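## Task

Pick up the small cardboard box from the desk and set it on this room's counter. The robot must not tip over or finish leaning. The box has to stay on the counter without the robot supporting it. Finally release it and back the hand away.

## Robot and tools

Robot: a wheeled base with a central column, a tilting head and two six-joint arms (left and right), each ending in a two-finger gripper. Folded, as it starts, it is 0.73 m long, 0.62 m wide and 1.88 m tall, and its front sits 0.40 m ahead of the column. The base can drive forward or back and turn in place. It cannot move sideways.

Frames: the base frame has its origin on the floor under the column, midway between the drive wheels, with x forward, y left and z up. left_hand and right_hand are reported in this frame, in metres. Each is the point where the fingers meet, and the fingertips reach 8 mm beyond it. The hand's z axis runs along the fingers and its y axis across the opening. Odometry is the base frame as it was at the scene's start. Its heading is in radians, -3.142 to 3.142, with left positive.

execute_actions: "actions" holds one action or none. An empty list simply reports state and images. An action may carry "base", "joints", "speeds", or a combination, and its motions run at the same time.
- base: exactly one key. {"translate_m": d} is a relative drive in metres, -3 to 3, with forward positive. {"rotate_rad": d} is a relative turn in place in radians, -3.2 to 3.2, with left (counter-clockwise seen from above) positive. Both count from where the base last measured itself.
- joints: one dictionary shared by both arms, keyed by joint name. Every value is an absolute target, not an offset. head_tilt_rad runs -0.61 to 1.308; 0 is about level and positive looks down. For each arm: joint1 -2.879 to 2.879, joint2 0 to 3.141, joint3 0 to 3.019, joint4 -1.692 to 1.57, joint5 -1.57 to 1.57 (positive swings the hand to the robot's right), joint6 -2.094 to 2.094 (positive rolls clockwise seen from behind). The gripper key (left_gripper_m or right_gripper_m) is the fingertip gap in metres, 0 to 0.093.
- speeds: optional caps for this action only. translate_m accepts 0.05 to 0.8 m/s and rotate_rad accepts 0.1 to 1 rad/s; the top value is the default. A base move that would run too long at its capped speed is refused.
- cameras: cam_head_left, cam_head_right, cam_left_wrist, cam_right_wrist, nav_camera, or "all". Leaving it out means all cameras; [] means none.
A call with an unknown key or an out-of-range number is rejected, and nothing moves. Once a result reports a stop, the later calls in that same reply are skipped. A joint or base omitted from an action may still be driving toward its earlier target.

wait: seconds, 0 to 10. It commands nothing new and returns state and images. zoom_image: camera plus region [x0, y0, x1, y1] in pixels, measured from the top-left corner, at most 504x504. It magnifies that camera's latest full image. finished_scene: scene number. It ends the scene for good, so call it only after the object rests on the counter on its own and the hand has let go and moved away.

Arm geometry (approximate): with joint1 at -1.57 for the left arm or 1.57 for the right, and joints 5 and 6 at 0, the arm works in a vertical plane facing forward, 0.23 m to the side of the column. Let a = j2 - 0.35, b = 1.05 + j2 - j3 and c = b - j4; c = 1.57 points the fingers straight down. The hand is then 0.12 + 0.39 sin a + 0.38 cos b + 0.25 cos c m ahead and 1.46 + 0.39 cos a - 0.38 sin b - 0.25 sin c m up. For example, j2, j3, j4 = 0.93, 0.78, 0.14 gives 0.60 m ahead and 1.21 m up. In practice the hand lands up to about 5 cm lower and nearer the column, more with a load, so rely on the reported hand position. Reach is about 1 m from the shoulder, as low as 0.47 m up, and never the floor. Light items (0.3 kg or less) are held reliably with fingers down, out to 0.6 m ahead and 0.65 to 1.6 m up.

Gripping: the fingers are 7 cm long. Their outside width exceeds the opening by 1 cm at the tips and 5 cm at the base. To grasp, command a gap smaller than the object; "off_target" is then expected. A reported gap staying at least 0.002 m above the target means something is held. Joint moves smaller than about 0.03 rad (0.08 for joints 2 and 3) may not happen at all. For gentle contact, step about 0.05 rad per call, counted from your last target.

Result lines: base_status and joint_status give each motion's outcome. "done" means within tolerance; for the base, the wheels turned the full amount even if they slipped. "off_target" means it stopped short. "contact_stop" (base only) means a wheel stalled: reverse 0.05 m before trying again or turning. "time_out" means a blocked arm is still pushing; to relieve it, send back its reported joint positions. "joint command not followed" means a safety check held back targets because of a nearby arm, body or object; back the moved joints off by 0.05 rad or more, or drive away. on_its_own lists what you did not command, and a rest effort outside range suggests pushing or carrying. wheel_motors_off = 1 means the wheels are disabled after about 3 s of hard pushing. If turned_by_wheels and turned_by_imu disagree (by more than about 4% and at least 0.05 rad), the base collided or slipped. base_tilt is in degrees. A table edge can ride over the base housing and strike the column, so approach furniture with care.

Avoid: dropping or throwing the object, ramming furniture, long hard pushes that overheat motors (MOTOR HOT warns at 85 °C; at 100 °C the arm goes limp), and any hard contact between the two arms. Camera calibrations are pinhole or fisheye models in base-frame coordinates and are only approximate.

Each tool is called as name(argument=value, ...), one argument or row to a line, values as JSON.

## Session

execute_actions(
  actions=[
    {"joints":{"head_tilt_rad":0.3}},
  ],
)

Scene clock: 0.87 s.
Joint torques (N m, as the arm reports them, + toward a larger angle): left_arm=[-1.42 -8.18 -0.3  -1.64  0.    0.07] | right_arm=[ 0.33 -6.18 -1.36 -1.16  0.13  0.02]
base_odometry: x=+0.000 y=+0.000 heading=+0.000 (m, m, rad; odometry frame)
turned_by_wheels: +0.000 (rad since the last result)
turned_by_imu: +0.000 (rad since the last result)
base_tilt: forward=-0.8 right=-0.6 (deg)
base_status: not commanded
joint_positions: head_tilt_rad=+0.319 left_joint1_rad=-1.583 left_joint2_rad=+0.888 left_joint3_rad=+0.421 left_joint4_rad=-0.955 left_joint5_rad=-0.025 left_joint6_rad=+0.041 left_gripper_m=+0.095 right_joint1_rad=+1.550 right_joint2_rad=+0.883 right_joint3_rad=+0.371 right_joint4_rad=-0.906 right_joint5_rad=+0.036 right_joint6_rad=+0.088 right_gripper_m=+0.094
joint_status: all done
wheel_motors_off: 0
motor_effort: left_wheel=+3(3) right_wheel=+2(2) (%)
left_hand: x=+0.1516 y=+0.2262 z=+1.2516 quat_wxyz=(+0.434, -0.029, -0.900, +0.001) (m; base frame)
right_hand: x=+0.1333 y=-0.2359 z=+1.2514 quat_wxyz=(+0.431, -0.040, -0.900, +0.041) (m; base frame)
pictures: cam_head_left, cam_head_right, cam_left_wrist, cam_right_wrist, nav_camera
camera_calibration (this result's frames):
cam_head_left: T_world_to_cam=[[-0.0874774, -0.996151, -0.00547329, 0.0734231], [-0.37422, 0.0379532, -0.926563, 1.45044], [0.923205, -0.079005, -0.3761, 0.454373], [0, 0, 0, 1]] pos_world=[0.129727, 0.0539895, 1.51521]
cam_head_right: T_world_to_cam=[[-0.0707216, -0.997482, -0.00535831, -0.030093], [-0.356784, 0.0303117, -0.933695, 1.45415], [0.931506, -0.0641206, -0.358029, 0.422824], [0, 0, 0, 1]] pos_world=[0.122827, -0.0469833, 1.50896]
Images, in order (width x height): cam_head_left 504x504, cam_head_right 504x504, cam_left_wrist 504x504, cam_right_wrist 504x504, nav_camera 504x504.

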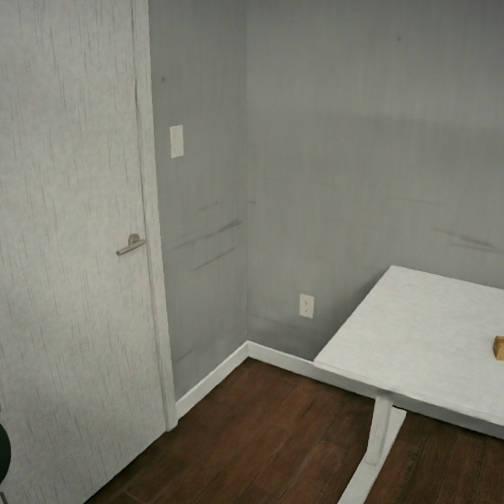

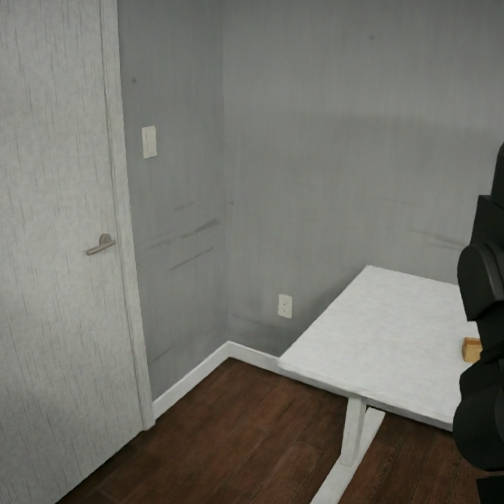

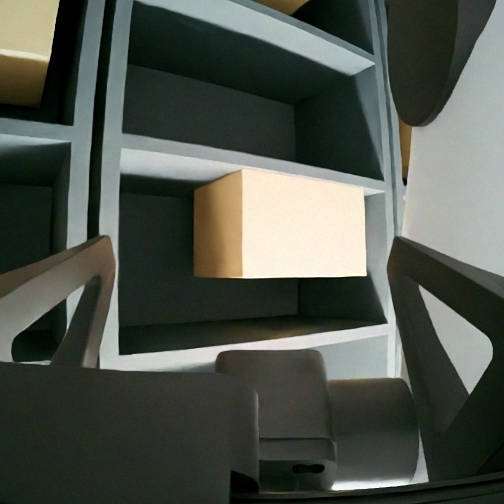

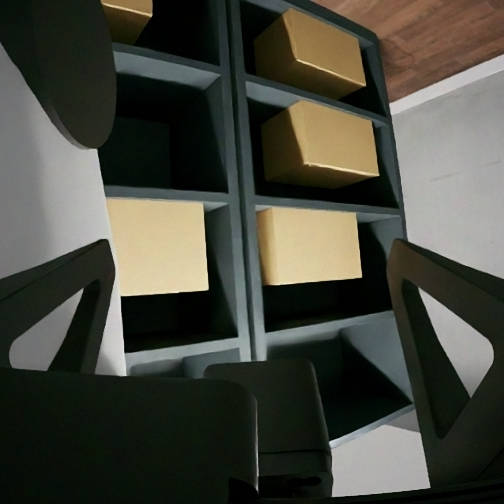

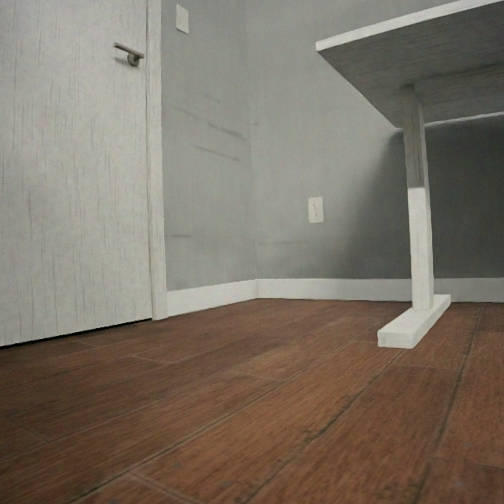

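execute_actions(
  actions=[
    {"base":{"rotate_rad":-0.7},"joints":{"head_tilt_rad":0.5}},
  ],
  cameras=["cam_head_left","cam_head_right","nav_camera"],
)

Scene clock: 3.30 s.
Joint torques (N m, as the arm reports them, + toward a larger angle): left_arm=[-1.23 -8.47 -0.38 -1.71  0.01  0.08] | right_arm=[ 0.35 -6.17 -1.31 -1.15  0.13  0.02]
base_odometry: x=+0.000 y=+0.000 heading=-0.699 (m, m, rad; odometry frame)
turned_by_wheels: -0.699 (rad since the last result)
turned_by_imu: -0.681 (rad since the last result)
base_tilt: forward=-0.7 right=-0.6 (deg)
base_status: done
joint_positions: head_tilt_rad=+0.504 left_joint1_rad=-1.583 left_joint2_rad=+0.888 left_joint3_rad=+0.421 left_joint4_rad=-0.955 left_joint5_rad=-0.025 left_joint6_rad=+0.041 left_gripper_m=+0.095 right_joint1_rad=+1.550 right_joint2_rad=+0.883 right_joint3_rad=+0.371 right_joint4_rad=-0.906 right_joint5_rad=+0.036 right_joint6_rad=+0.088 right_gripper_m=+0.094
joint_status: all done
wheel_motors_off: 0
motor_effort: left_wheel=+3(56) right_wheel=-4(39) (%)
left_hand: x=+0.1516 y=+0.2262 z=+1.2516 quat_wxyz=(+0.434, -0.029, -0.900, +0.001) (m; base frame)
right_hand: x=+0.1333 y=-0.2359 z=+1.2514 quat_wxyz=(+0.431, -0.040, -0.900, +0.041) (m; base frame)
pictures: cam_head_left, cam_head_right, nav_camera
camera_calibration (this result's frames):
cam_head_left: T_world_to_cam=[[-0.0869949, -0.996151, 0.0106832, 0.048518], [-0.538001, 0.0379532, -0.842089, 1.32854], [0.838443, -0.079005, -0.539232, 0.709834], [0, 0, 0, 1]] pos_world=[0.12382, 0.0539895, 1.50099]
cam_head_right: T_world_to_cam=[[-0.0705029, -0.997482, 0.00771936, -0.0502436], [-0.522171, 0.0303117, -0.852302, 1.33708], [0.849922, -0.0641206, -0.522993, 0.680947], [0, 0, 0, 1]] pos_world=[0.115888, -0.0469833, 1.49611]
Images, in order (width x height): cam_head_left 504x504, cam_head_right 504x504, nav_camera 504x504.

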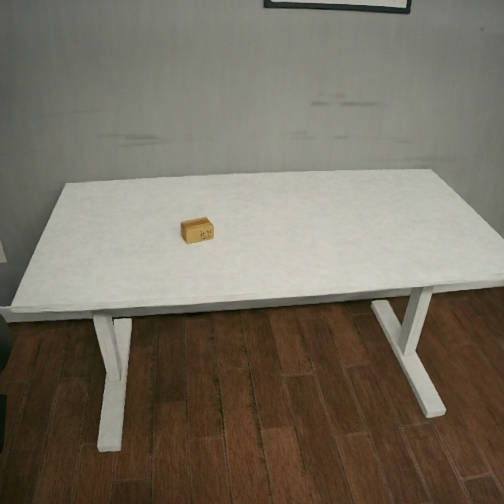

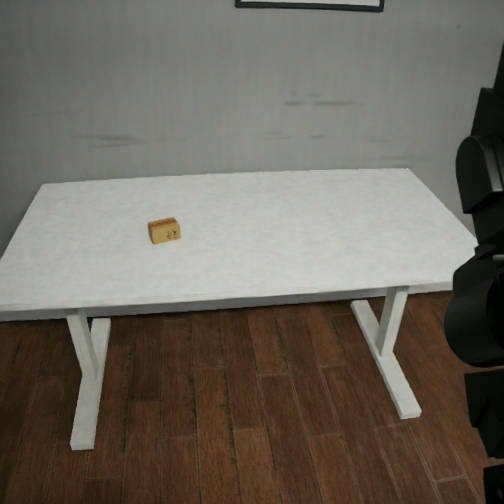

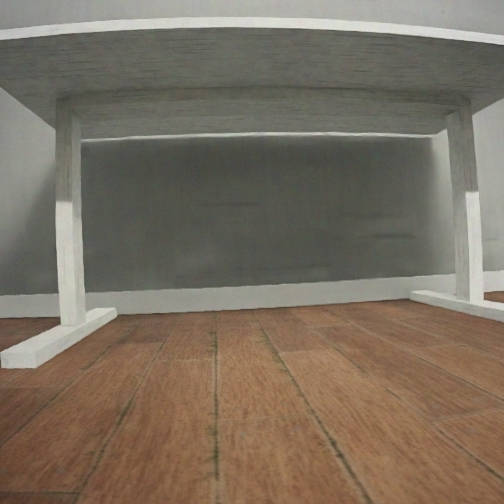

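execute_actions(
  actions=[
    {"base":{"rotate_rad":-0.085},"joints":{"head_tilt_rad":0.9,"left_joint2_rad":1.75,"left_joint3_rad":1.78,"left_joint4_rad":-0.55,"left_joint5_rad":0,"left_joint6_rad":1.2}},
  ],
  cameras=[],
)

execute_actions(
  actions=[
    {"base":{"translate_m":0.7}},
  ],
  cameras=["cam_head_left","cam_head_right","cam_left_wrist"],
)

Scene clock: 8.27 s.
Joint torques (N m, as the arm reports them, + toward a larger angle): left_arm=[ -1.77 -23.2    6.58   0.18   0.24   0.19] | right_arm=[ 0.36 -6.36 -1.35 -1.17  0.13  0.03]
base_odometry: x=+0.000 y=+0.000 heading=-0.784 (m, m, rad; odometry frame)
turned_by_wheels: -0.084 (rad since the last result)
turned_by_imu: -0.085 (rad since the last result)
base_tilt: forward=-0.8 right=-0.7 (deg)
base_status: done
joint_positions: head_tilt_rad=+0.901 left_joint1_rad=-1.583 left_joint2_rad=+1.744 left_joint3_rad=+1.771 left_joint4_rad=-0.560 left_joint5_rad=-0.004 left_joint6_rad=+1.186 left_gripper_m=+0.095 right_joint1_rad=+1.550 right_joint2_rad=+0.883 right_joint3_rad=+0.371 right_joint4_rad=-0.906 right_joint5_rad=+0.036 right_joint6_rad=+0.088 right_gripper_m=+0.094
joint_status: all done
wheel_motors_off: 0
motor_effort: left_wheel=+5(28) right_wheel=-5(29) (%)
left_hand: x=+0.7000 y=+0.2158 z=+0.9509 quat_wxyz=(+0.002, -0.561, -0.828, +0.006) (m; base frame)
right_hand: x=+0.1333 y=-0.2359 z=+1.2514 quat_wxyz=(+0.431, -0.040, -0.900, +0.041) (m; base frame)
pictures: none
No camera images: the call's "cameras" was empty. Leave "cameras" out to get every camera's image.

Scene clock: 11.13 s.
Joint torques (N m, as the arm reports them, + toward a larger angle): left_arm=[ -1.72 -23.39   6.51   0.23   0.24   0.2 ] | right_arm=[ 0.39 -6.03 -1.45 -1.15  0.13  0.03]
base_odometry: x=+0.496 y=-0.494 heading=-0.784 (m, m, rad; odometry frame)
turned_by_wheels: +0.000 (rad since the last result)
turned_by_imu: -0.001 (rad since the last result)
base_tilt: forward=-0.8 right=-0.6 (deg)
base_status: done
joint_positions: head_tilt_rad=+0.902 left_joint1_rad=-1.583 left_joint2_rad=+1.745 left_joint3_rad=+1.771 left_joint4_rad=-0.560 left_joint5_rad=-0.004 left_joint6_rad=+1.186 left_gripper_m=+0.095 right_joint1_rad=+1.550 right_joint2_rad=+0.882 right_joint3_rad=+0.372 right_joint4_rad=-0.906 right_joint5_rad=+0.036 right_joint6_rad=+0.088 right_gripper_m=+0.094
joint_status: not commanded
wheel_motors_off: 0
motor_effort: left_wheel=+0(62) right_wheel=+0(71) (%)
left_hand: x=+0.6997 y=+0.2158 z=+0.9505 quat_wxyz=(+0.003, -0.561, -0.827, +0.006) (m; base frame)
right_hand: x=+0.1343 y=-0.2360 z=+1.2511 quat_wxyz=(+0.430, -0.040, -0.901, +0.041) (m; base frame)
pictures: cam_head_left, cam_head_right, cam_left_wrist
camera_calibration (this result's frames):
cam_head_left: T_world_to_cam=[[-0.0760705, -0.996151, 0.0435376, -0.00262397], [-0.822116, 0.0379532, -0.568053, 0.920727], [0.564215, -0.079005, -0.82184, 1.15876], [0, 0, 0, 1]] pos_world=[0.102955, 0.0539895, 1.47545]
cam_head_right: T_world_to_cam=[[-0.062013, -0.997482, 0.0344186, -0.091785], [-0.811476, 0.0303117, -0.583599, 0.93774], [0.581086, -0.0641206, -0.811312, 1.1384], [0, 0, 0, 1]] pos_world=[0.0937524, -0.0469833, 1.47402]
cam_left_wrist: T_world_to_cam=[[-0.926274, -0.376829, 0.00409196, 0.727427], [-0.303856, 0.753235, 0.583359, -0.500749], [-0.222909, 0.539107, -0.812204, 0.935075], [0, 0, 0, 1]] pos_world=[0.730078, 0.147192, 1.04861]
Images, in order (width x height): cam_head_left 504x504, cam_head_right 504x504, cam_left_wrist 504x504.

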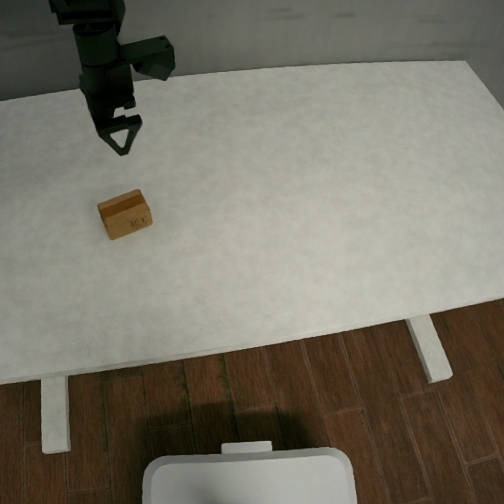

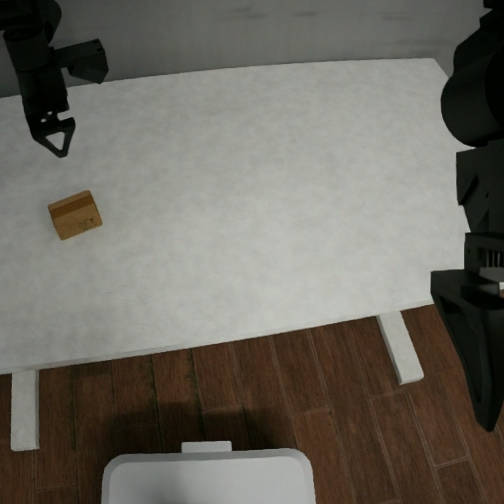

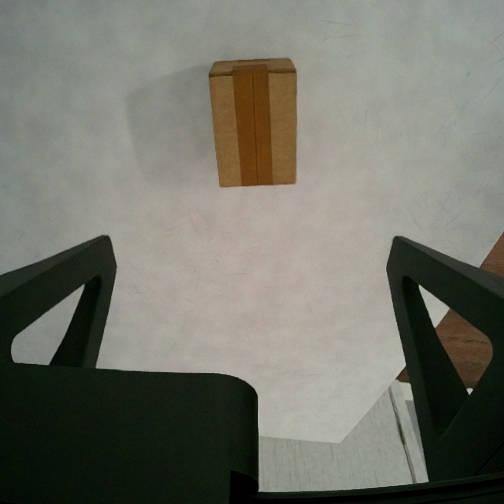

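execute_actions(
  actions=[
    {"joints":{"left_joint2_rad":2.1,"left_joint3_rad":2.11,"left_joint4_rad":-0.53}},
  ],
  cameras=["cam_head_left","cam_left_wrist"],
)

Scene clock: 14.27 s.
Joint torques (N m, as the arm reports them, + toward a larger angle): left_arm=[ -1.42 -24.34   7.57   0.08   0.24   0.21] | right_arm=[ 0.35 -6.4  -1.49 -1.19  0.13  0.03]
base_odometry: x=+0.496 y=-0.494 heading=-0.784 (m, m, rad; odometry frame)
turned_by_wheels: +0.000 (rad since the last result)
turned_by_imu: -0.001 (rad since the last result)
base_tilt: forward=-0.8 right=-0.6 (deg)
base_status: not commanded
joint_positions: head_tilt_rad=+0.902 left_joint1_rad=-1.583 left_joint2_rad=+2.111 left_joint3_rad=+2.083 left_joint4_rad=-0.539 left_joint5_rad=-0.004 left_joint6_rad=+1.187 left_gripper_m=+0.095 right_joint1_rad=+1.550 right_joint2_rad=+0.882 right_joint3_rad=+0.372 right_joint4_rad=-0.906 right_joint5_rad=+0.036 right_joint6_rad=+0.088 right_gripper_m=+0.094
joint_status: all done
wheel_motors_off: 0
motor_effort: left_wheel=-1(1) right_wheel=+0(1) (%)
left_hand: x=+0.6724 y=+0.2144 z=+0.8002 quat_wxyz=(+0.016, -0.562, -0.827, +0.015) (m; base frame)
right_hand: x=+0.1343 y=-0.2360 z=+1.2511 quat_wxyz=(+0.430, -0.040, -0.901, +0.041) (m; base frame)
pictures: cam_head_left, cam_left_wrist
camera_calibration (this result's frames):
cam_head_left: T_world_to_cam=[[-0.0760705, -0.996151, 0.0435376, -0.00262397], [-0.822116, 0.0379532, -0.568053, 0.920727], [0.564215, -0.079005, -0.82184, 1.15876], [0, 0, 0, 1]] pos_world=[0.102955, 0.0539895, 1.47545]
cam_left_wrist: T_world_to_cam=[[-0.926086, -0.375804, 0.0336981, 0.678178], [-0.284177, 0.753456, 0.592915, -0.441203], [-0.24821, 0.539514, -0.80456, 0.818529], [0, 0, 0, 1]] pos_world=[0.705839, 0.145682, 0.897298]
Images, in order (width x height): cam_head_left 504x504, cam_left_wrist 504x504.

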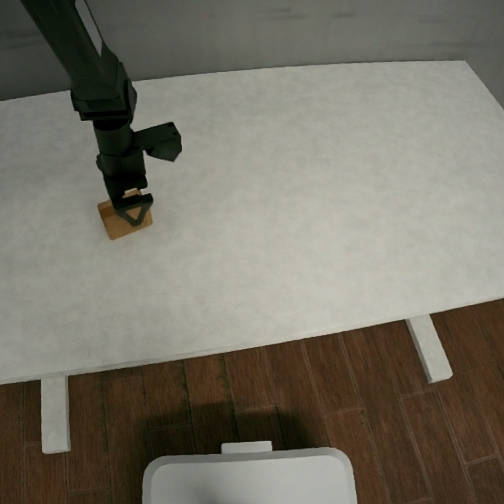

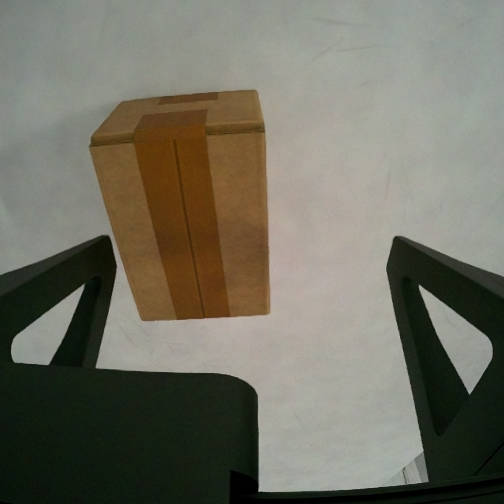

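execute_actions(
  actions=[
    {"base":{"translate_m":0.025},"joints":{"left_joint1_rad":-1.54}},
  ],
  cameras=[],
)

execute_actions(
  actions=[
    {"joints":{"left_joint2_rad":2.2,"left_joint3_rad":2.23,"left_joint4_rad":-0.55}},
  ],
  cameras=["cam_head_left","cam_left_wrist"],
)

Scene clock: 16.33 s.
Joint torques (N m, as the arm reports them, + toward a larger angle): left_arm=[ -0.2  -23.84   7.18   0.06   0.2    0.18] | right_arm=[ 0.33 -6.02 -1.49 -1.17  0.13  0.03]
base_odometry: x=+0.513 y=-0.512 heading=-0.784 (m, m, rad; odometry frame)
turned_by_wheels: +0.000 (rad since the last result)
turned_by_imu: -0.001 (rad since the last result)
base_tilt: forward=-0.7 right=-0.7 (deg)
base_status: done
joint_positions: head_tilt_rad=+0.902 left_joint1_rad=-1.544 left_joint2_rad=+2.108 left_joint3_rad=+2.090 left_joint4_rad=-0.539 left_joint5_rad=-0.003 left_joint6_rad=+1.187 left_gripper_m=+0.095 right_joint1_rad=+1.550 right_joint2_rad=+0.882 right_joint3_rad=+0.372 right_joint4_rad=-0.906 right_joint5_rad=+0.036 right_joint6_rad=+0.088 right_gripper_m=+0.094
joint_status: all done
wheel_motors_off: 0
motor_effort: left_wheel=-1(39) right_wheel=+0(36) (%)
left_hand: x=+0.6780 y=+0.2486 z=+0.8034 quat_wxyz=(+0.021, -0.553, -0.833, -0.002) (m; base frame)
right_hand: x=+0.1342 y=-0.2359 z=+1.2512 quat_wxyz=(+0.430, -0.040, -0.901, +0.041) (m; base frame)
pictures: none
No camera images: the call's "cameras" was empty. Leave "cameras" out to get every camera's image.

Scene clock: 17.17 s.
Joint torques (N m, as the arm reports them, + toward a larger angle): left_arm=[ -0.57 -22.1    7.67  -0.48   0.18   0.18] | right_arm=[ 0.32 -6.37 -1.41 -1.13  0.13  0.03]
base_odometry: x=+0.513 y=-0.512 heading=-0.784 (m, m, rad; odometry frame)
turned_by_wheels: +0.000 (rad since the last result)
turned_by_imu: +0.000 (rad since the last result)
base_tilt: forward=-0.7 right=-0.6 (deg)
base_status: not commanded
joint_positions: head_tilt_rad=+0.902 left_joint1_rad=-1.544 left_joint2_rad=+2.184 left_joint3_rad=+2.208 left_joint4_rad=-0.542 left_joint5_rad=-0.002 left_joint6_rad=+1.187 left_gripper_m=+0.095 right_joint1_rad=+1.550 right_joint2_rad=+0.882 right_joint3_rad=+0.372 right_joint4_rad=-0.906 right_joint5_rad=+0.036 right_joint6_rad=+0.088 right_gripper_m=+0.094
joint_status: all done
wheel_motors_off: 0
motor_effort: left_wheel=-1(1) right_wheel=+1(1) (%)
left_hand: x=+0.6954 y=+0.2491 z=+0.7832 quat_wxyz=(+0.005, -0.554, -0.833, -0.012) (m; base frame)
right_hand: x=+0.1342 y=-0.2359 z=+1.2512 quat_wxyz=(+0.430, -0.040, -0.901, +0.041) (m; base frame)
pictures: cam_head_left, cam_left_wrist
camera_calibration (this result's frames):
cam_head_left: T_world_to_cam=[[-0.0760621, -0.996151, 0.0435522, -0.00264691], [-0.822226, 0.0379532, -0.567895, 0.920489], [0.564056, -0.079005, -0.821948, 1.15894], [0, 0, 0, 1]] pos_world=[0.102943, 0.0539895, 1.47544]
cam_left_wrist: T_world_to_cam=[[-0.918788, -0.393996, -0.024425, 0.758136], [-0.328081, 0.727739, 0.602295, -0.421171], [-0.219526, 0.561394, -0.7979, 0.761229], [0, 0, 0, 1]] pos_world=[0.725498, 0.177856, 0.879571]
Images, in order (width x height): cam_head_left 504x504, cam_left_wrist 504x504.

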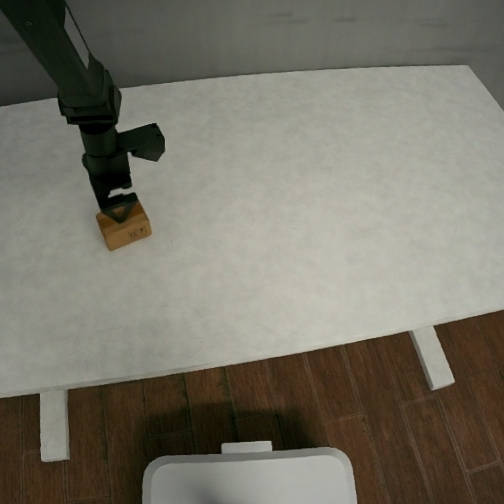

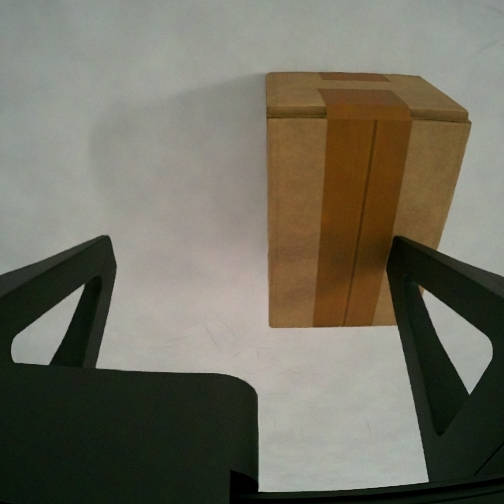

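execute_actions(
  actions=[
    {"base":{"translate_m":-0.036},"speeds":{"translate_m":0.05}},
  ],
  cameras=["cam_left_wrist"],
)

Scene clock: 19.37 s.
Joint torques (N m, as the arm reports them, + toward a larger angle): left_arm=[ -0.49 -22.38   7.41  -0.44   0.07   0.2 ] | right_arm=[ 0.38 -6.09 -1.39 -1.16  0.13  0.03]
base_odometry: x=+0.488 y=-0.487 heading=-0.784 (m, m, rad; odometry frame)
turned_by_wheels: +0.000 (rad since the last result)
turned_by_imu: -0.001 (rad since the last result)
base_tilt: forward=-0.8 right=-0.6 (deg)
base_status: done
joint_positions: head_tilt_rad=+0.902 left_joint1_rad=-1.544 left_joint2_rad=+2.187 left_joint3_rad=+2.211 left_joint4_rad=-0.542 left_joint5_rad=+0.000 left_joint6_rad=+1.187 left_gripper_m=+0.095 right_joint1_rad=+1.550 right_joint2_rad=+0.882 right_joint3_rad=+0.370 right_joint4_rad=-0.906 right_joint5_rad=+0.036 right_joint6_rad=+0.088 right_gripper_m=+0.094
joint_status: not commanded
wheel_motors_off: 0
motor_effort: left_wheel=+1(37) right_wheel=+0(36) (%)
left_hand: x=+0.6951 y=+0.2488 z=+0.7821 quat_wxyz=(+0.004, -0.554, -0.833, -0.012) (m; base frame)
right_hand: x=+0.1333 y=-0.2359 z=+1.2514 quat_wxyz=(+0.431, -0.040, -0.901, +0.041) (m; base frame)
pictures: cam_left_wrist
camera_calibration (this result's frames):
cam_left_wrist: T_world_to_cam=[[-0.918793, -0.394037, -0.0235515, 0.757012], [-0.328089, 0.72912, 0.600617, -0.419341], [-0.219494, 0.55957, -0.79919, 0.761898], [0, 0, 0, 1]] pos_world=[0.725188, 0.177705, 0.878594]
Images, in order (width x height): cam_left_wrist 504x504.

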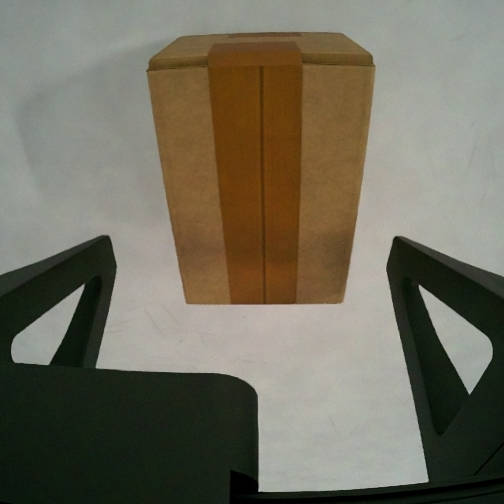

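execute_actions(
  actions=[
    {"joints":{"left_joint2_rad":2.3,"left_joint3_rad":2.355,"left_joint4_rad":-0.58}},
  ],
  cameras=["cam_head_left","cam_left_wrist"],
)

Scene clock: 21.27 s.
Joint torques (N m, as the arm reports them, + toward a larger angle): left_arm=[ -0.6  -22.68   8.19  -0.74   0.08   0.19] | right_arm=[ 0.32 -6.2  -1.29 -1.15  0.13  0.03]
base_odometry: x=+0.488 y=-0.487 heading=-0.784 (m, m, rad; odometry frame)
turned_by_wheels: +0.000 (rad since the last result)
turned_by_imu: -0.001 (rad since the last result)
base_tilt: forward=-0.7 right=-0.7 (deg)
base_status: not commanded
joint_positions: head_tilt_rad=+0.902 left_joint1_rad=-1.544 left_joint2_rad=+2.300 left_joint3_rad=+2.327 left_joint4_rad=-0.566 left_joint5_rad=+0.000 left_joint6_rad=+1.187 left_gripper_m=+0.095 right_joint1_rad=+1.550 right_joint2_rad=+0.882 right_joint3_rad=+0.370 right_joint4_rad=-0.906 right_joint5_rad=+0.036 right_joint6_rad=+0.088 right_gripper_m=+0.094
joint_status: all done
wheel_motors_off: 0
motor_effort: left_wheel=+0(0) right_wheel=+0(0) (%)
left_hand: x=+0.6767 y=+0.2495 z=+0.7414 quat_wxyz=(+0.013, -0.553, -0.833, -0.005) (m; base frame)
right_hand: x=+0.1333 y=-0.2359 z=+1.2514 quat_wxyz=(+0.431, -0.040, -0.901, +0.041) (m; base frame)
pictures: cam_head_left, cam_left_wrist
camera_calibration (this result's frames):
cam_head_left: T_world_to_cam=[[-0.0760603, -0.996151, 0.0435555, -0.00265211], [-0.82225, 0.0379532, -0.567859, 0.920435], [0.564021, -0.079005, -0.821973, 1.15898], [0, 0, 0, 1]] pos_world=[0.10294, 0.0539895, 1.47544]
cam_left_wrist: T_world_to_cam=[[-0.918887, -0.394503, -0.00381477, 0.725007], [-0.315558, 0.729134, 0.607279, -0.414861], [-0.236792, 0.559224, -0.79448, 0.733247], [0, 0, 0, 1]] pos_world=[0.708914, 0.178457, 0.837252]
Images, in order (width x height): cam_head_left 504x504, cam_left_wrist 504x504.

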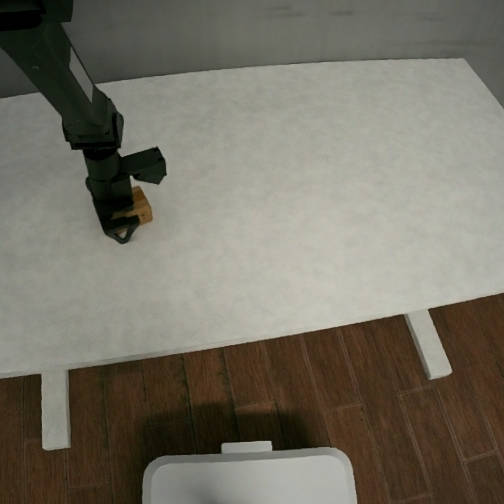

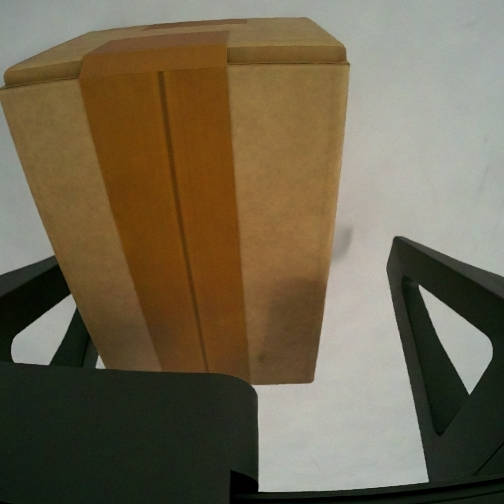

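execute_actions(
  actions=[
    {"base":{"translate_m":0.01},"joints":{"left_gripper_m":0.03}},
  ],
  cameras=[],
)

execute_actions(
  actions=[
    {"base":{"translate_m":-0.5},"joints":{"left_joint2_rad":1.3,"left_joint3_rad":1.2,"left_joint4_rad":-0.4,"left_joint1_rad":-1.57,"head_tilt_rad":0.35}},
  ],
  cameras=["cam_left_wrist"],
)

execute_actions(
  actions=[
    {"base":{"rotate_rad":-1.5}},
  ],
  cameras=["cam_head_left","nav_camera"],
)

Scene clock: 23.00 s.
Joint torques (N m, as the arm reports them, + toward a larger angle): left_arm=[ -0.38 -23.03   7.76  -0.66   0.07   0.19] | right_arm=[ 0.34 -6.1  -1.41 -1.13  0.13  0.03]
base_odometry: x=+0.495 y=-0.494 heading=-0.784 (m, m, rad; odometry frame)
turned_by_wheels: +0.000 (rad since the last result)
turned_by_imu: -0.001 (rad since the last result)
base_tilt: forward=-0.8 right=-0.7 (deg)
base_status: done
joint_positions: head_tilt_rad=+0.902 left_joint1_rad=-1.544 left_joint2_rad=+2.301 left_joint3_rad=+2.332 left_joint4_rad=-0.566 left_joint5_rad=+0.000 left_joint6_rad=+1.187 left_gripper_m=+0.059 right_joint1_rad=+1.550 right_joint2_rad=+0.882 right_joint3_rad=+0.372 right_joint4_rad=-0.906 right_joint5_rad=+0.036 right_joint6_rad=+0.088 right_gripper_m=+0.094
joint_status: left_gripper_m off_target (ended at +0.059, target +0.030)
wheel_motors_off: 0
motor_effort: left_wheel=+0(36) right_wheel=+0(35) (%)
left_hand: x=+0.6788 y=+0.2495 z=+0.7417 quat_wxyz=(+0.011, -0.554, -0.833, -0.007) (m; base frame)
right_hand: x=+0.1344 y=-0.2360 z=+1.2511 quat_wxyz=(+0.430, -0.040, -0.901, +0.041) (m; base frame)
pictures: none
No camera images: the call's "cameras" was empty. Leave "cameras" out to get every camera's image.

Scene clock: 25.53 s.
Joint torques (N m, as the arm reports them, + toward a larger angle): left_arm=[ -2.19 -20.09   5.85   0.05   0.11   0.17] | right_arm=[ 0.34 -6.03 -1.1  -1.19  0.13  0.03]
base_odometry: x=+0.141 y=-0.140 heading=-0.786 (m, m, rad; odometry frame)
turned_by_wheels: -0.002 (rad since the last result)
turned_by_imu: -0.003 (rad since the last result)
base_tilt: forward=-0.7 right=-0.6 (deg)
base_status: done
joint_positions: head_tilt_rad=+0.369 left_joint1_rad=-1.559 left_joint2_rad=+1.316 left_joint3_rad=+1.182 left_joint4_rad=-0.407 left_joint5_rad=+0.000 left_joint6_rad=+1.188 left_gripper_m=+0.059 right_joint1_rad=+1.550 right_joint2_rad=+0.882 right_joint3_rad=+0.369 right_joint4_rad=-0.906 right_joint5_rad=+0.036 right_joint6_rad=+0.088 right_gripper_m=+0.094
joint_status: all done
wheel_motors_off: 0
motor_effort: left_wheel=-2(36) right_wheel=+2(60) (%)
left_hand: x=+0.5822 y=+0.2312 z=+1.0747 quat_wxyz=(+0.010, -0.557, -0.830, +0.001) (m; base frame)
right_hand: x=+0.1326 y=-0.2359 z=+1.2517 quat_wxyz=(+0.431, -0.040, -0.900, +0.041) (m; base frame)
pictures: cam_left_wrist
camera_calibration (this result's frames):
cam_left_wrist: T_world_to_cam=[[-0.92223, -0.386631, 0.00290223, 0.625161], [-0.308345, 0.739981, 0.597789, -0.630328], [-0.233271, 0.550404, -0.801648, 0.993584], [0, 0, 0, 1]] pos_world=[0.613959, 0.161265, 1.17149]
Images, in order (width x height): cam_left_wrist 504x504.

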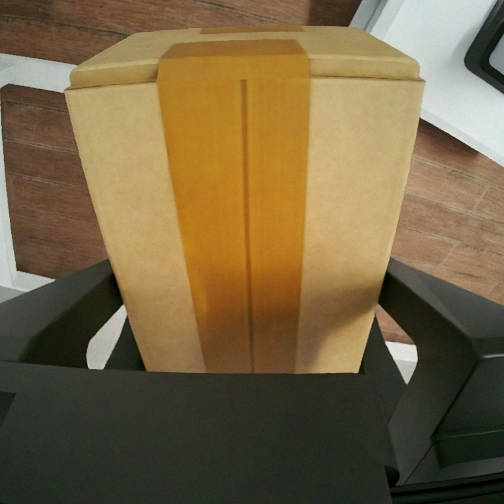

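Scene clock: 28.57 s.
Joint torques (N m, as the arm reports them, + toward a larger angle): left_arm=[ -1.92 -20.23   5.85   0.04   0.1    0.18] | right_arm=[ 0.39 -6.02 -1.07 -1.18  0.13  0.03]
base_odometry: x=+0.141 y=-0.140 heading=-2.285 (m, m, rad; odometry frame)
turned_by_wheels: -1.499 (rad since the last result)
turned_by_imu: -1.471 (rad since the last result)
base_tilt: forward=-0.7 right=-0.6 (deg)
base_status: done
joint_positions: head_tilt_rad=+0.369 left_joint1_rad=-1.561 left_joint2_rad=+1.316 left_joint3_rad=+1.182 left_joint4_rad=-0.407 left_joint5_rad=+0.000 left_joint6_rad=+1.188 left_gripper_m=+0.060 right_joint1_rad=+1.550 right_joint2_rad=+0.882 right_joint3_rad=+0.369 right_joint4_rad=-0.906 right_joint5_rad=+0.036 right_joint6_rad=+0.088 right_gripper_m=+0.094
joint_status: not commanded
wheel_motors_off: 0
motor_effort: left_wheel=+3(57) right_wheel=-4(49) (%)
left_hand: x=+0.5823 y=+0.2304 z=+1.0747 quat_wxyz=(+0.009, -0.557, -0.830, +0.001) (m; base frame)
right_hand: x=+0.1326 y=-0.2359 z=+1.2517 quat_wxyz=(+0.431, -0.040, -0.900, +0.041) (m; base frame)
pictures: cam_head_left, nav_camera
camera_calibration (this result's frames):
cam_head_left: T_world_to_cam=[[-0.0876409, -0.996151, -0.00114476, 0.0667653], [-0.419541, 0.0379532, -0.906943, 1.42249], [0.903496, -0.079005, -0.421252, 0.524892], [0, 0, 0, 1]] pos_world=[0.128405, 0.0539895, 1.5113]
Images, in order (width x height): cam_head_left 504x504, nav_camera 504x504.

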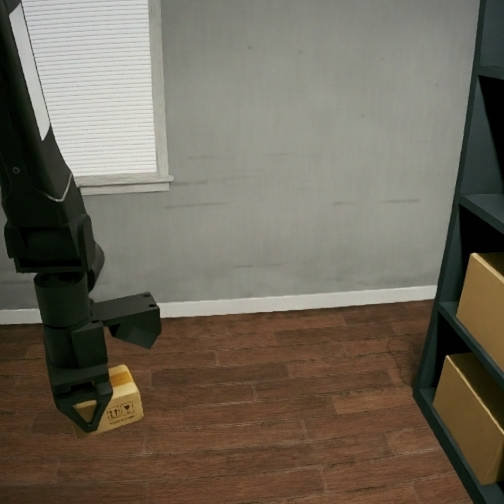

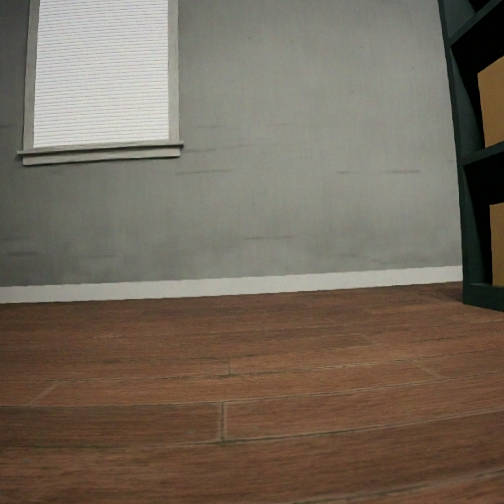

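execute_actions(
  actions=[
    {"base":{"rotate_rad":0.5}},
  ],
  cameras=["cam_head_right","nav_camera","cam_right_wrist"],
)

Scene clock: 38.77 s.
Joint torques (N m, as the arm reports them, + toward a larger angle): left_arm=[ -1.62 -20.3    5.92   0.05   0.09   0.17] | right_arm=[ 0.4  -5.92 -1.13 -1.17  0.13  0.03]
base_odometry: x=+0.141 y=-0.141 heading=-1.786 (m, m, rad; odometry frame)
turned_by_wheels: +0.499 (rad since the last result)
turned_by_imu: +0.492 (rad since the last result)
base_tilt: forward=-0.8 right=-0.6 (deg)
base_status: done
joint_positions: head_tilt_rad=+0.369 left_joint1_rad=-1.562 left_joint2_rad=+1.316 left_joint3_rad=+1.182 left_joint4_rad=-0.407 left_joint5_rad=+0.000 left_joint6_rad=+1.188 left_gripper_m=+0.060 right_joint1_rad=+1.550 right_joint2_rad=+0.882 right_joint3_rad=+0.369 right_joint4_rad=-0.906 right_joint5_rad=+0.036 right_joint6_rad=+0.088 right_gripper_m=+0.094
joint_status: not commanded
wheel_motors_off: 0
motor_effort: left_wheel=-4(23) right_wheel=+0(22) (%)
left_hand: x=+0.5823 y=+0.2295 z=+1.0747 quat_wxyz=(+0.009, -0.558, -0.830, +0.002) (m; base frame)
right_hand: x=+0.1326 y=-0.2359 z=+1.2517 quat_wxyz=(+0.431, -0.040, -0.900, +0.041) (m; base frame)
pictures: cam_head_right, cam_right_wrist, nav_camera
camera_calibration (this result's frames):
cam_head_right: T_world_to_cam=[[-0.0708999, -0.997482, -0.00185783, -0.0354748], [-0.402477, 0.0303117, -0.914928, 1.42754], [0.912681, -0.0641206, -0.403612, 0.493963], [0, 0, 0, 1]] pos_world=[0.121204, -0.0469833, 1.5054]
cam_right_wrist: T_world_to_cam=[[-0.0454456, -0.993184, 0.107329, -0.363755], [-0.0287162, 0.108695, 0.99366, -1.21194], [-0.998554, 0.0420754, -0.0334601, 0.306573], [0, 0, 0, 1]] pos_world=[0.254796, -0.242443, 1.25356]
Images, in order (width x height): cam_head_right 504x504, cam_right_wrist 504x504, nav_camera 504x504.

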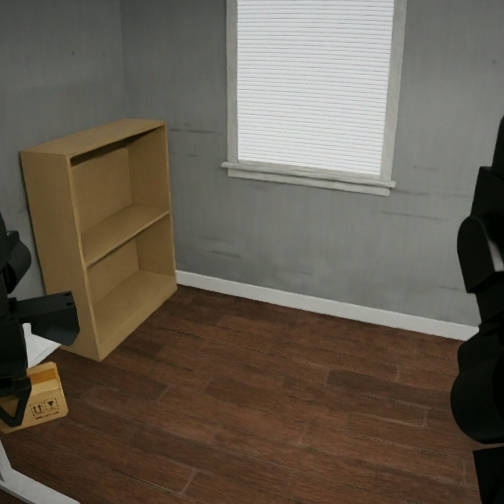

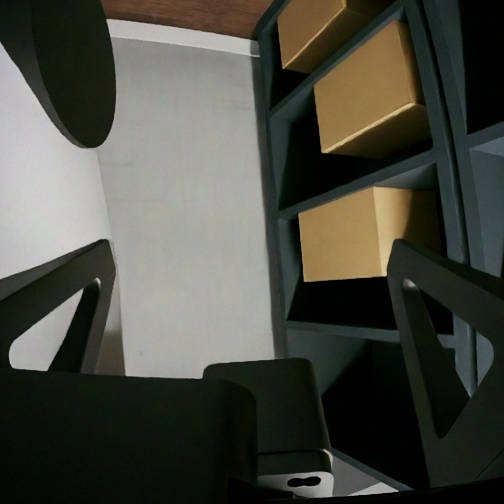

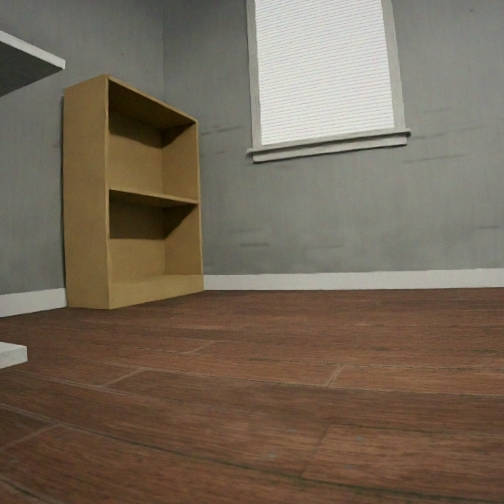

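execute_actions(
  actions=[
    {"base":{"rotate_rad":-0.45}},
  ],
  cameras=[],
)

execute_actions(
  actions=[
    {"base":{"translate_m":1.1}},
  ],
  cameras=[],
)

execute_actions(
  actions=[
    {"base":{"rotate_rad":-1.3}},
  ],
)

Scene clock: 41.70 s.
Joint torques (N m, as the arm reports them, + toward a larger angle): left_arm=[ -1.68 -20.34   5.9    0.05   0.1    0.17] | right_arm=[ 0.36 -6.05 -1.12 -1.15  0.13  0.03]
base_odometry: x=+0.141 y=-0.141 heading=-2.235 (m, m, rad; odometry frame)
turned_by_wheels: -0.449 (rad since the last result)
turned_by_imu: -0.445 (rad since the last result)
base_tilt: forward=-0.8 right=-0.6 (deg)
base_status: done
joint_positions: head_tilt_rad=+0.369 left_joint1_rad=-1.563 left_joint2_rad=+1.316 left_joint3_rad=+1.182 left_joint4_rad=-0.407 left_joint5_rad=+0.000 left_joint6_rad=+1.188 left_gripper_m=+0.060 right_joint1_rad=+1.550 right_joint2_rad=+0.882 right_joint3_rad=+0.369 right_joint4_rad=-0.906 right_joint5_rad=+0.036 right_joint6_rad=+0.088 right_gripper_m=+0.094
joint_status: not commanded
wheel_motors_off: 0
motor_effort: left_wheel=+3(39) right_wheel=-3(21) (%)
left_hand: x=+0.5823 y=+0.2290 z=+1.0747 quat_wxyz=(+0.009, -0.558, -0.830, +0.002) (m; base frame)
right_hand: x=+0.1326 y=-0.2359 z=+1.2517 quat_wxyz=(+0.431, -0.040, -0.900, +0.041) (m; base frame)
pictures: none
No camera images: the call's "cameras" was empty. Leave "cameras" out to get every camera's image.

Scene clock: 45.07 s.
Joint torques (N m, as the arm reports them, + toward a larger angle): left_arm=[ -1.63 -20.64   5.71   0.03   0.09   0.19] | right_arm=[ 0.37 -6.01 -1.31 -1.19  0.13  0.02]
base_odometry: x=-0.538 y=-1.006 heading=-2.236 (m, m, rad; odometry frame)
turned_by_wheels: -0.001 (rad since the last result)
turned_by_imu: -0.002 (rad since the last result)
base_tilt: forward=-0.8 right=-0.6 (deg)
base_status: done
joint_positions: head_tilt_rad=+0.369 left_joint1_rad=-1.563 left_joint2_rad=+1.315 left_joint3_rad=+1.185 left_joint4_rad=-0.407 left_joint5_rad=+0.000 left_joint6_rad=+1.188 left_gripper_m=+0.060 right_joint1_rad=+1.550 right_joint2_rad=+0.882 right_joint3_rad=+0.372 right_joint4_rad=-0.906 right_joint5_rad=+0.036 right_joint6_rad=+0.088 right_gripper_m=+0.094
joint_status: not commanded
wheel_motors_off: 0
motor_effort: left_wheel=-1(62) right_wheel=+2(68) (%)
left_hand: x=+0.5844 y=+0.2290 z=+1.0755 quat_wxyz=(+0.007, -0.558, -0.830, +0.001) (m; base frame)
right_hand: x=+0.1340 y=-0.2359 z=+1.2512 quat_wxyz=(+0.430, -0.040, -0.901, +0.041) (m; base frame)
pictures: none
No camera images: the call's "cameras" was empty. Leave "cameras" out to get every camera's image.

Scene clock: 47.90 s.
Joint torques (N m, as the arm reports them, + toward a larger angle): left_arm=[ -1.73 -20.53   5.67   0.03   0.09   0.17] | right_arm=[ 0.34 -6.07 -1.37 -1.18  0.13  0.03]
base_odometry: x=-0.538 y=-1.006 heading=+2.748 (m, m, rad; odometry frame)
turned_by_wheels: -1.299 (rad since the last result)
turned_by_imu: -1.274 (rad since the last result)
base_tilt: forward=-0.7 right=-0.7 (deg)
base_status: done
joint_positions: head_tilt_rad=+0.369 left_joint1_rad=-1.563 left_joint2_rad=+1.315 left_joint3_rad=+1.185 left_joint4_rad=-0.407 left_joint5_rad=+0.000 left_joint6_rad=+1.188 left_gripper_m=+0.060 right_joint1_rad=+1.550 right_joint2_rad=+0.882 right_joint3_rad=+0.372 right_joint4_rad=-0.906 right_joint5_rad=+0.036 right_joint6_rad=+0.088 right_gripper_m=+0.094
joint_status: not commanded
wheel_motors_off: 0
motor_effort: left_wheel=+3(48) right_wheel=-4(57) (%)
left_hand: x=+0.5844 y=+0.2290 z=+1.0755 quat_wxyz=(+0.007, -0.558, -0.830, +0.001) (m; base frame)
right_hand: x=+0.1340 y=-0.2359 z=+1.2512 quat_wxyz=(+0.430, -0.040, -0.901, +0.041) (m; base frame)
pictures: cam_head_left, cam_head_right, cam_left_wrist, cam_right_wrist, nav_camera
camera_calibration (this result's frames):
cam_head_left: T_world_to_cam=[[-0.0876407, -0.996151, -0.00116007, 0.0667889], [-0.419382, 0.0379532, -0.907016, 1.42259], [0.903569, -0.079005, -0.421094, 0.524645], [0, 0, 0, 1]] pos_world=[0.12841, 0.0539895, 1.51132]
cam_head_right: T_world_to_cam=[[-0.0708996, -0.997482, -0.00187012, -0.0354559], [-0.402318, 0.0303117, -0.914998, 1.42764], [0.91275, -0.0641206, -0.403454, 0.493716], [0, 0, 0, 1]] pos_world=[0.12121, -0.0469833, 1.50541]
cam_left_wrist: T_world_to_cam=[[-0.922985, -0.384836, 0.000650122, 0.628718], [-0.309181, 0.742538, 0.594176, -0.624703], [-0.229143, 0.548214, -0.804335, 0.996893], [0, 0, 0, 1]] pos_world=[0.615582, 0.159307, 1.17261]
cam_right_wrist: T_world_to_cam=[[-0.0456843, -0.993184, 0.107235, -0.36351], [-0.0313741, 0.108721, 0.993577, -1.21093], [-0.998463, 0.0420264, -0.0361271, 0.311299], [0, 0, 0, 1]] pos_world=[0.256222, -0.242461, 1.25338]
Images, in order (width x height): cam_head_left 504x504, cam_head_right 504x504, cam_left_wrist 504x504, cam_right_wrist 504x504, nav_camera 504x504.

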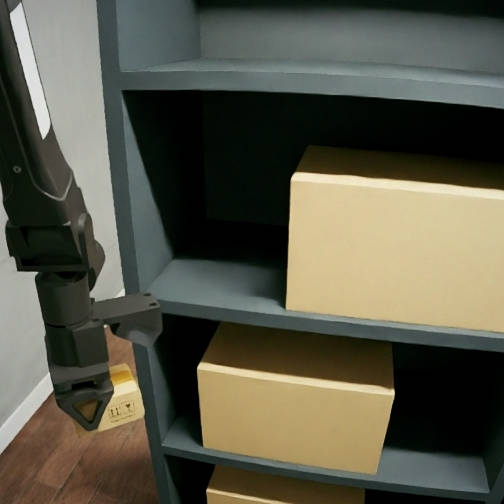

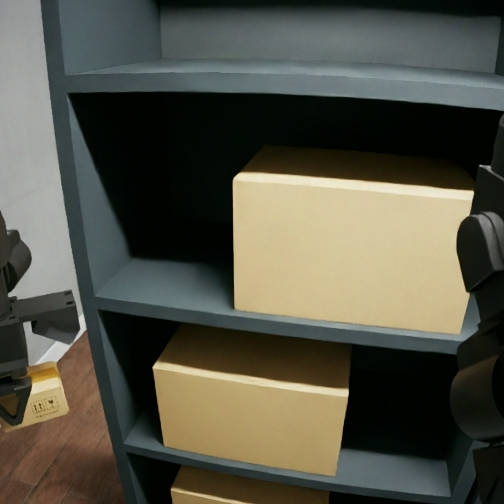

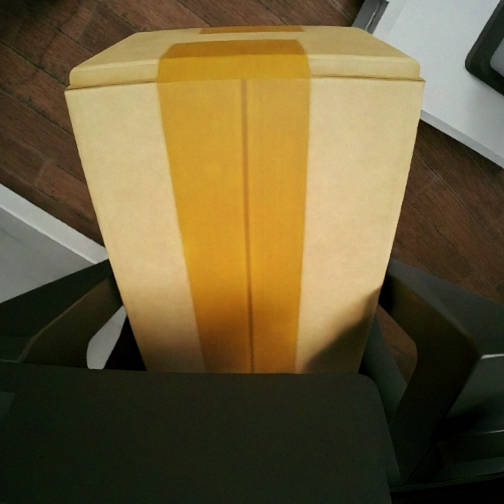

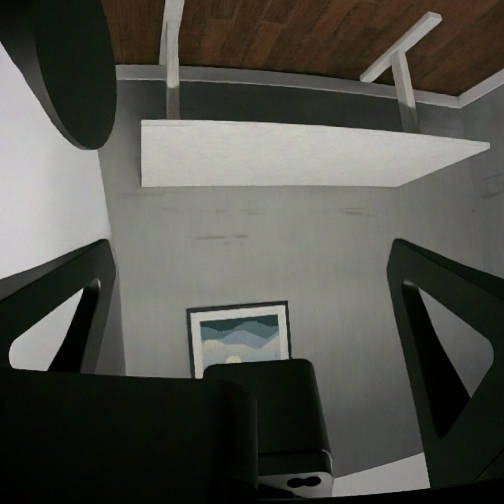

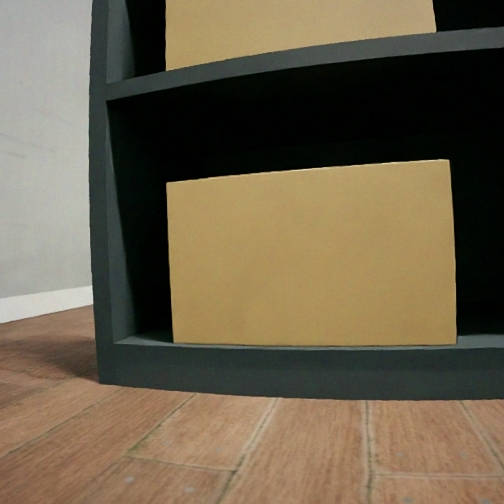

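execute_actions(
  actions=[
    {"base":{"rotate_rad":2.3}},
  ],
  cameras=[],
)

execute_actions(
  actions=[
    {"base":{"translate_m":0.5},"joints":{"left_joint2_rad":1.23,"left_joint3_rad":1.4,"left_joint4_rad":-0.69,"left_joint6_rad":0.5,"head_tilt_rad":0.6}},
  ],
  cameras=["cam_head_left","cam_head_right","nav_camera"],
)

Scene clock: 53.97 s.
Joint torques (N m, as the arm reports them, + toward a larger angle): left_arm=[ -1.77 -20.17   5.68   0.08   0.1    0.18] | right_arm=[ 0.35 -6.06 -1.35 -1.17  0.13  0.03]
base_odometry: x=-0.538 y=-1.006 heading=-1.236 (m, m, rad; odometry frame)
turned_by_wheels: +2.299 (rad since the last result)
turned_by_imu: +2.257 (rad since the last result)
base_tilt: forward=-0.7 right=-0.6 (deg)
base_status: done
joint_positions: head_tilt_rad=+0.369 left_joint1_rad=-1.563 left_joint2_rad=+1.315 left_joint3_rad=+1.185 left_joint4_rad=-0.407 left_joint5_rad=+0.000 left_joint6_rad=+1.188 left_gripper_m=+0.060 right_joint1_rad=+1.550 right_joint2_rad=+0.882 right_joint3_rad=+0.372 right_joint4_rad=-0.906 right_joint5_rad=+0.036 right_joint6_rad=+0.088 right_gripper_m=+0.094
joint_status: not commanded
wheel_motors_off: 0
motor_effort: left_wheel=-3(45) right_wheel=+4(35) (%)
left_hand: x=+0.5844 y=+0.2288 z=+1.0755 quat_wxyz=(+0.007, -0.558, -0.830, +0.001) (m; base frame)
right_hand: x=+0.1340 y=-0.2359 z=+1.2512 quat_wxyz=(+0.430, -0.040, -0.901, +0.041) (m; base frame)
pictures: none
No camera images: the call's "cameras" was empty. Leave "cameras" out to get every camera's image.

Scene clock: 56.57 s.
Joint torques (N m, as the arm reports them, + toward a larger angle): left_arm=[ -1.7  -20.6    8.57  -0.64   0.07  -0.03] | right_arm=[ 0.37 -6.31 -1.45 -1.16  0.13  0.03]
base_odometry: x=-0.374 y=-1.479 heading=-1.236 (m, m, rad; odometry frame)
turned_by_wheels: +0.001 (rad since the last result)
turned_by_imu: +0.000 (rad since the last result)
base_tilt: forward=-0.7 right=-0.7 (deg)
base_status: done
joint_positions: head_tilt_rad=+0.604 left_joint1_rad=-1.563 left_joint2_rad=+1.224 left_joint3_rad=+1.382 left_joint4_rad=-0.677 left_joint5_rad=+0.000 left_joint6_rad=+0.515 left_gripper_m=+0.060 right_joint1_rad=+1.550 right_joint2_rad=+0.881 right_joint3_rad=+0.372 right_joint4_rad=-0.906 right_joint5_rad=+0.036 right_joint6_rad=+0.088 right_gripper_m=+0.094
joint_status: all done
wheel_motors_off: 0
motor_effort: left_wheel=+1(65) right_wheel=+0(60) (%)
left_hand: x=+0.6617 y=+0.2286 z=+1.1596 quat_wxyz=(-0.001, -0.253, -0.968, -0.004) (m; base frame)
right_hand: x=+0.1345 y=-0.2360 z=+1.2511 quat_wxyz=(+0.430, -0.040, -0.901, +0.041) (m; base frame)
pictures: cam_head_left, cam_head_right, nav_camera
camera_calibration (this result's frames):
cam_head_left: T_world_to_cam=[[-0.0854968, -0.996151, 0.0193012, 0.0351714], [-0.619257, 0.0379532, -0.784271, 1.24356], [0.78052, -0.079005, -0.620118, 0.837295], [0, 0, 0, 1]] pos_world=[0.119564, 0.0539895, 1.49383]
cam_head_right: T_world_to_cam=[[-0.0693824, -0.997482, 0.0147083, -0.0610625], [-0.604523, 0.0303117, -0.796011, 1.25451], [0.79356, -0.0641206, -0.605104, 0.810216], [0, 0, 0, 1]] pos_world=[0.111186, -0.0469833, 1.48976]
Images, in order (width x height): cam_head_left 504x504, cam_head_right 504x504, nav_camera 504x504.

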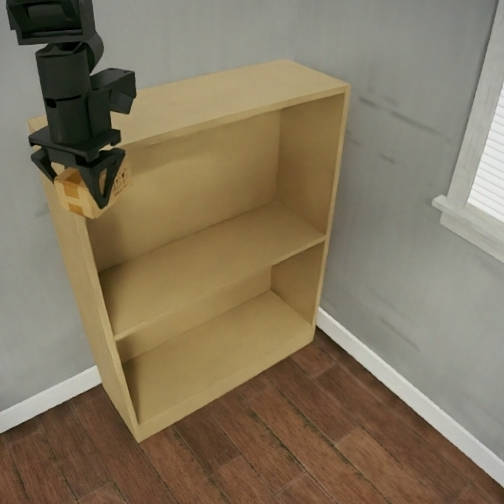

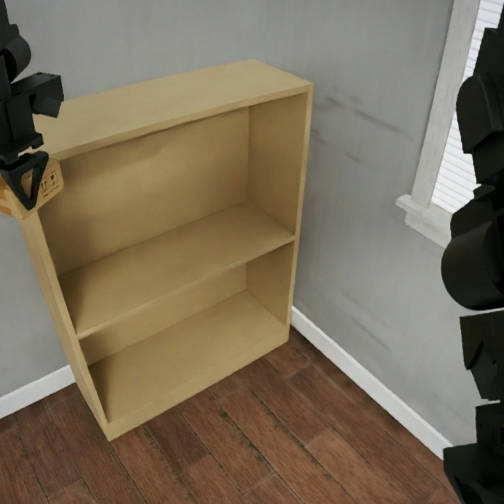

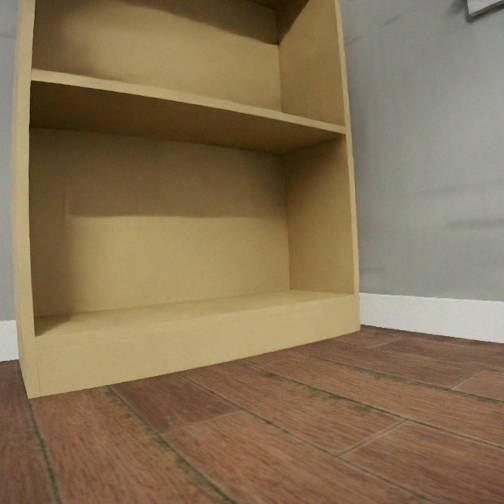

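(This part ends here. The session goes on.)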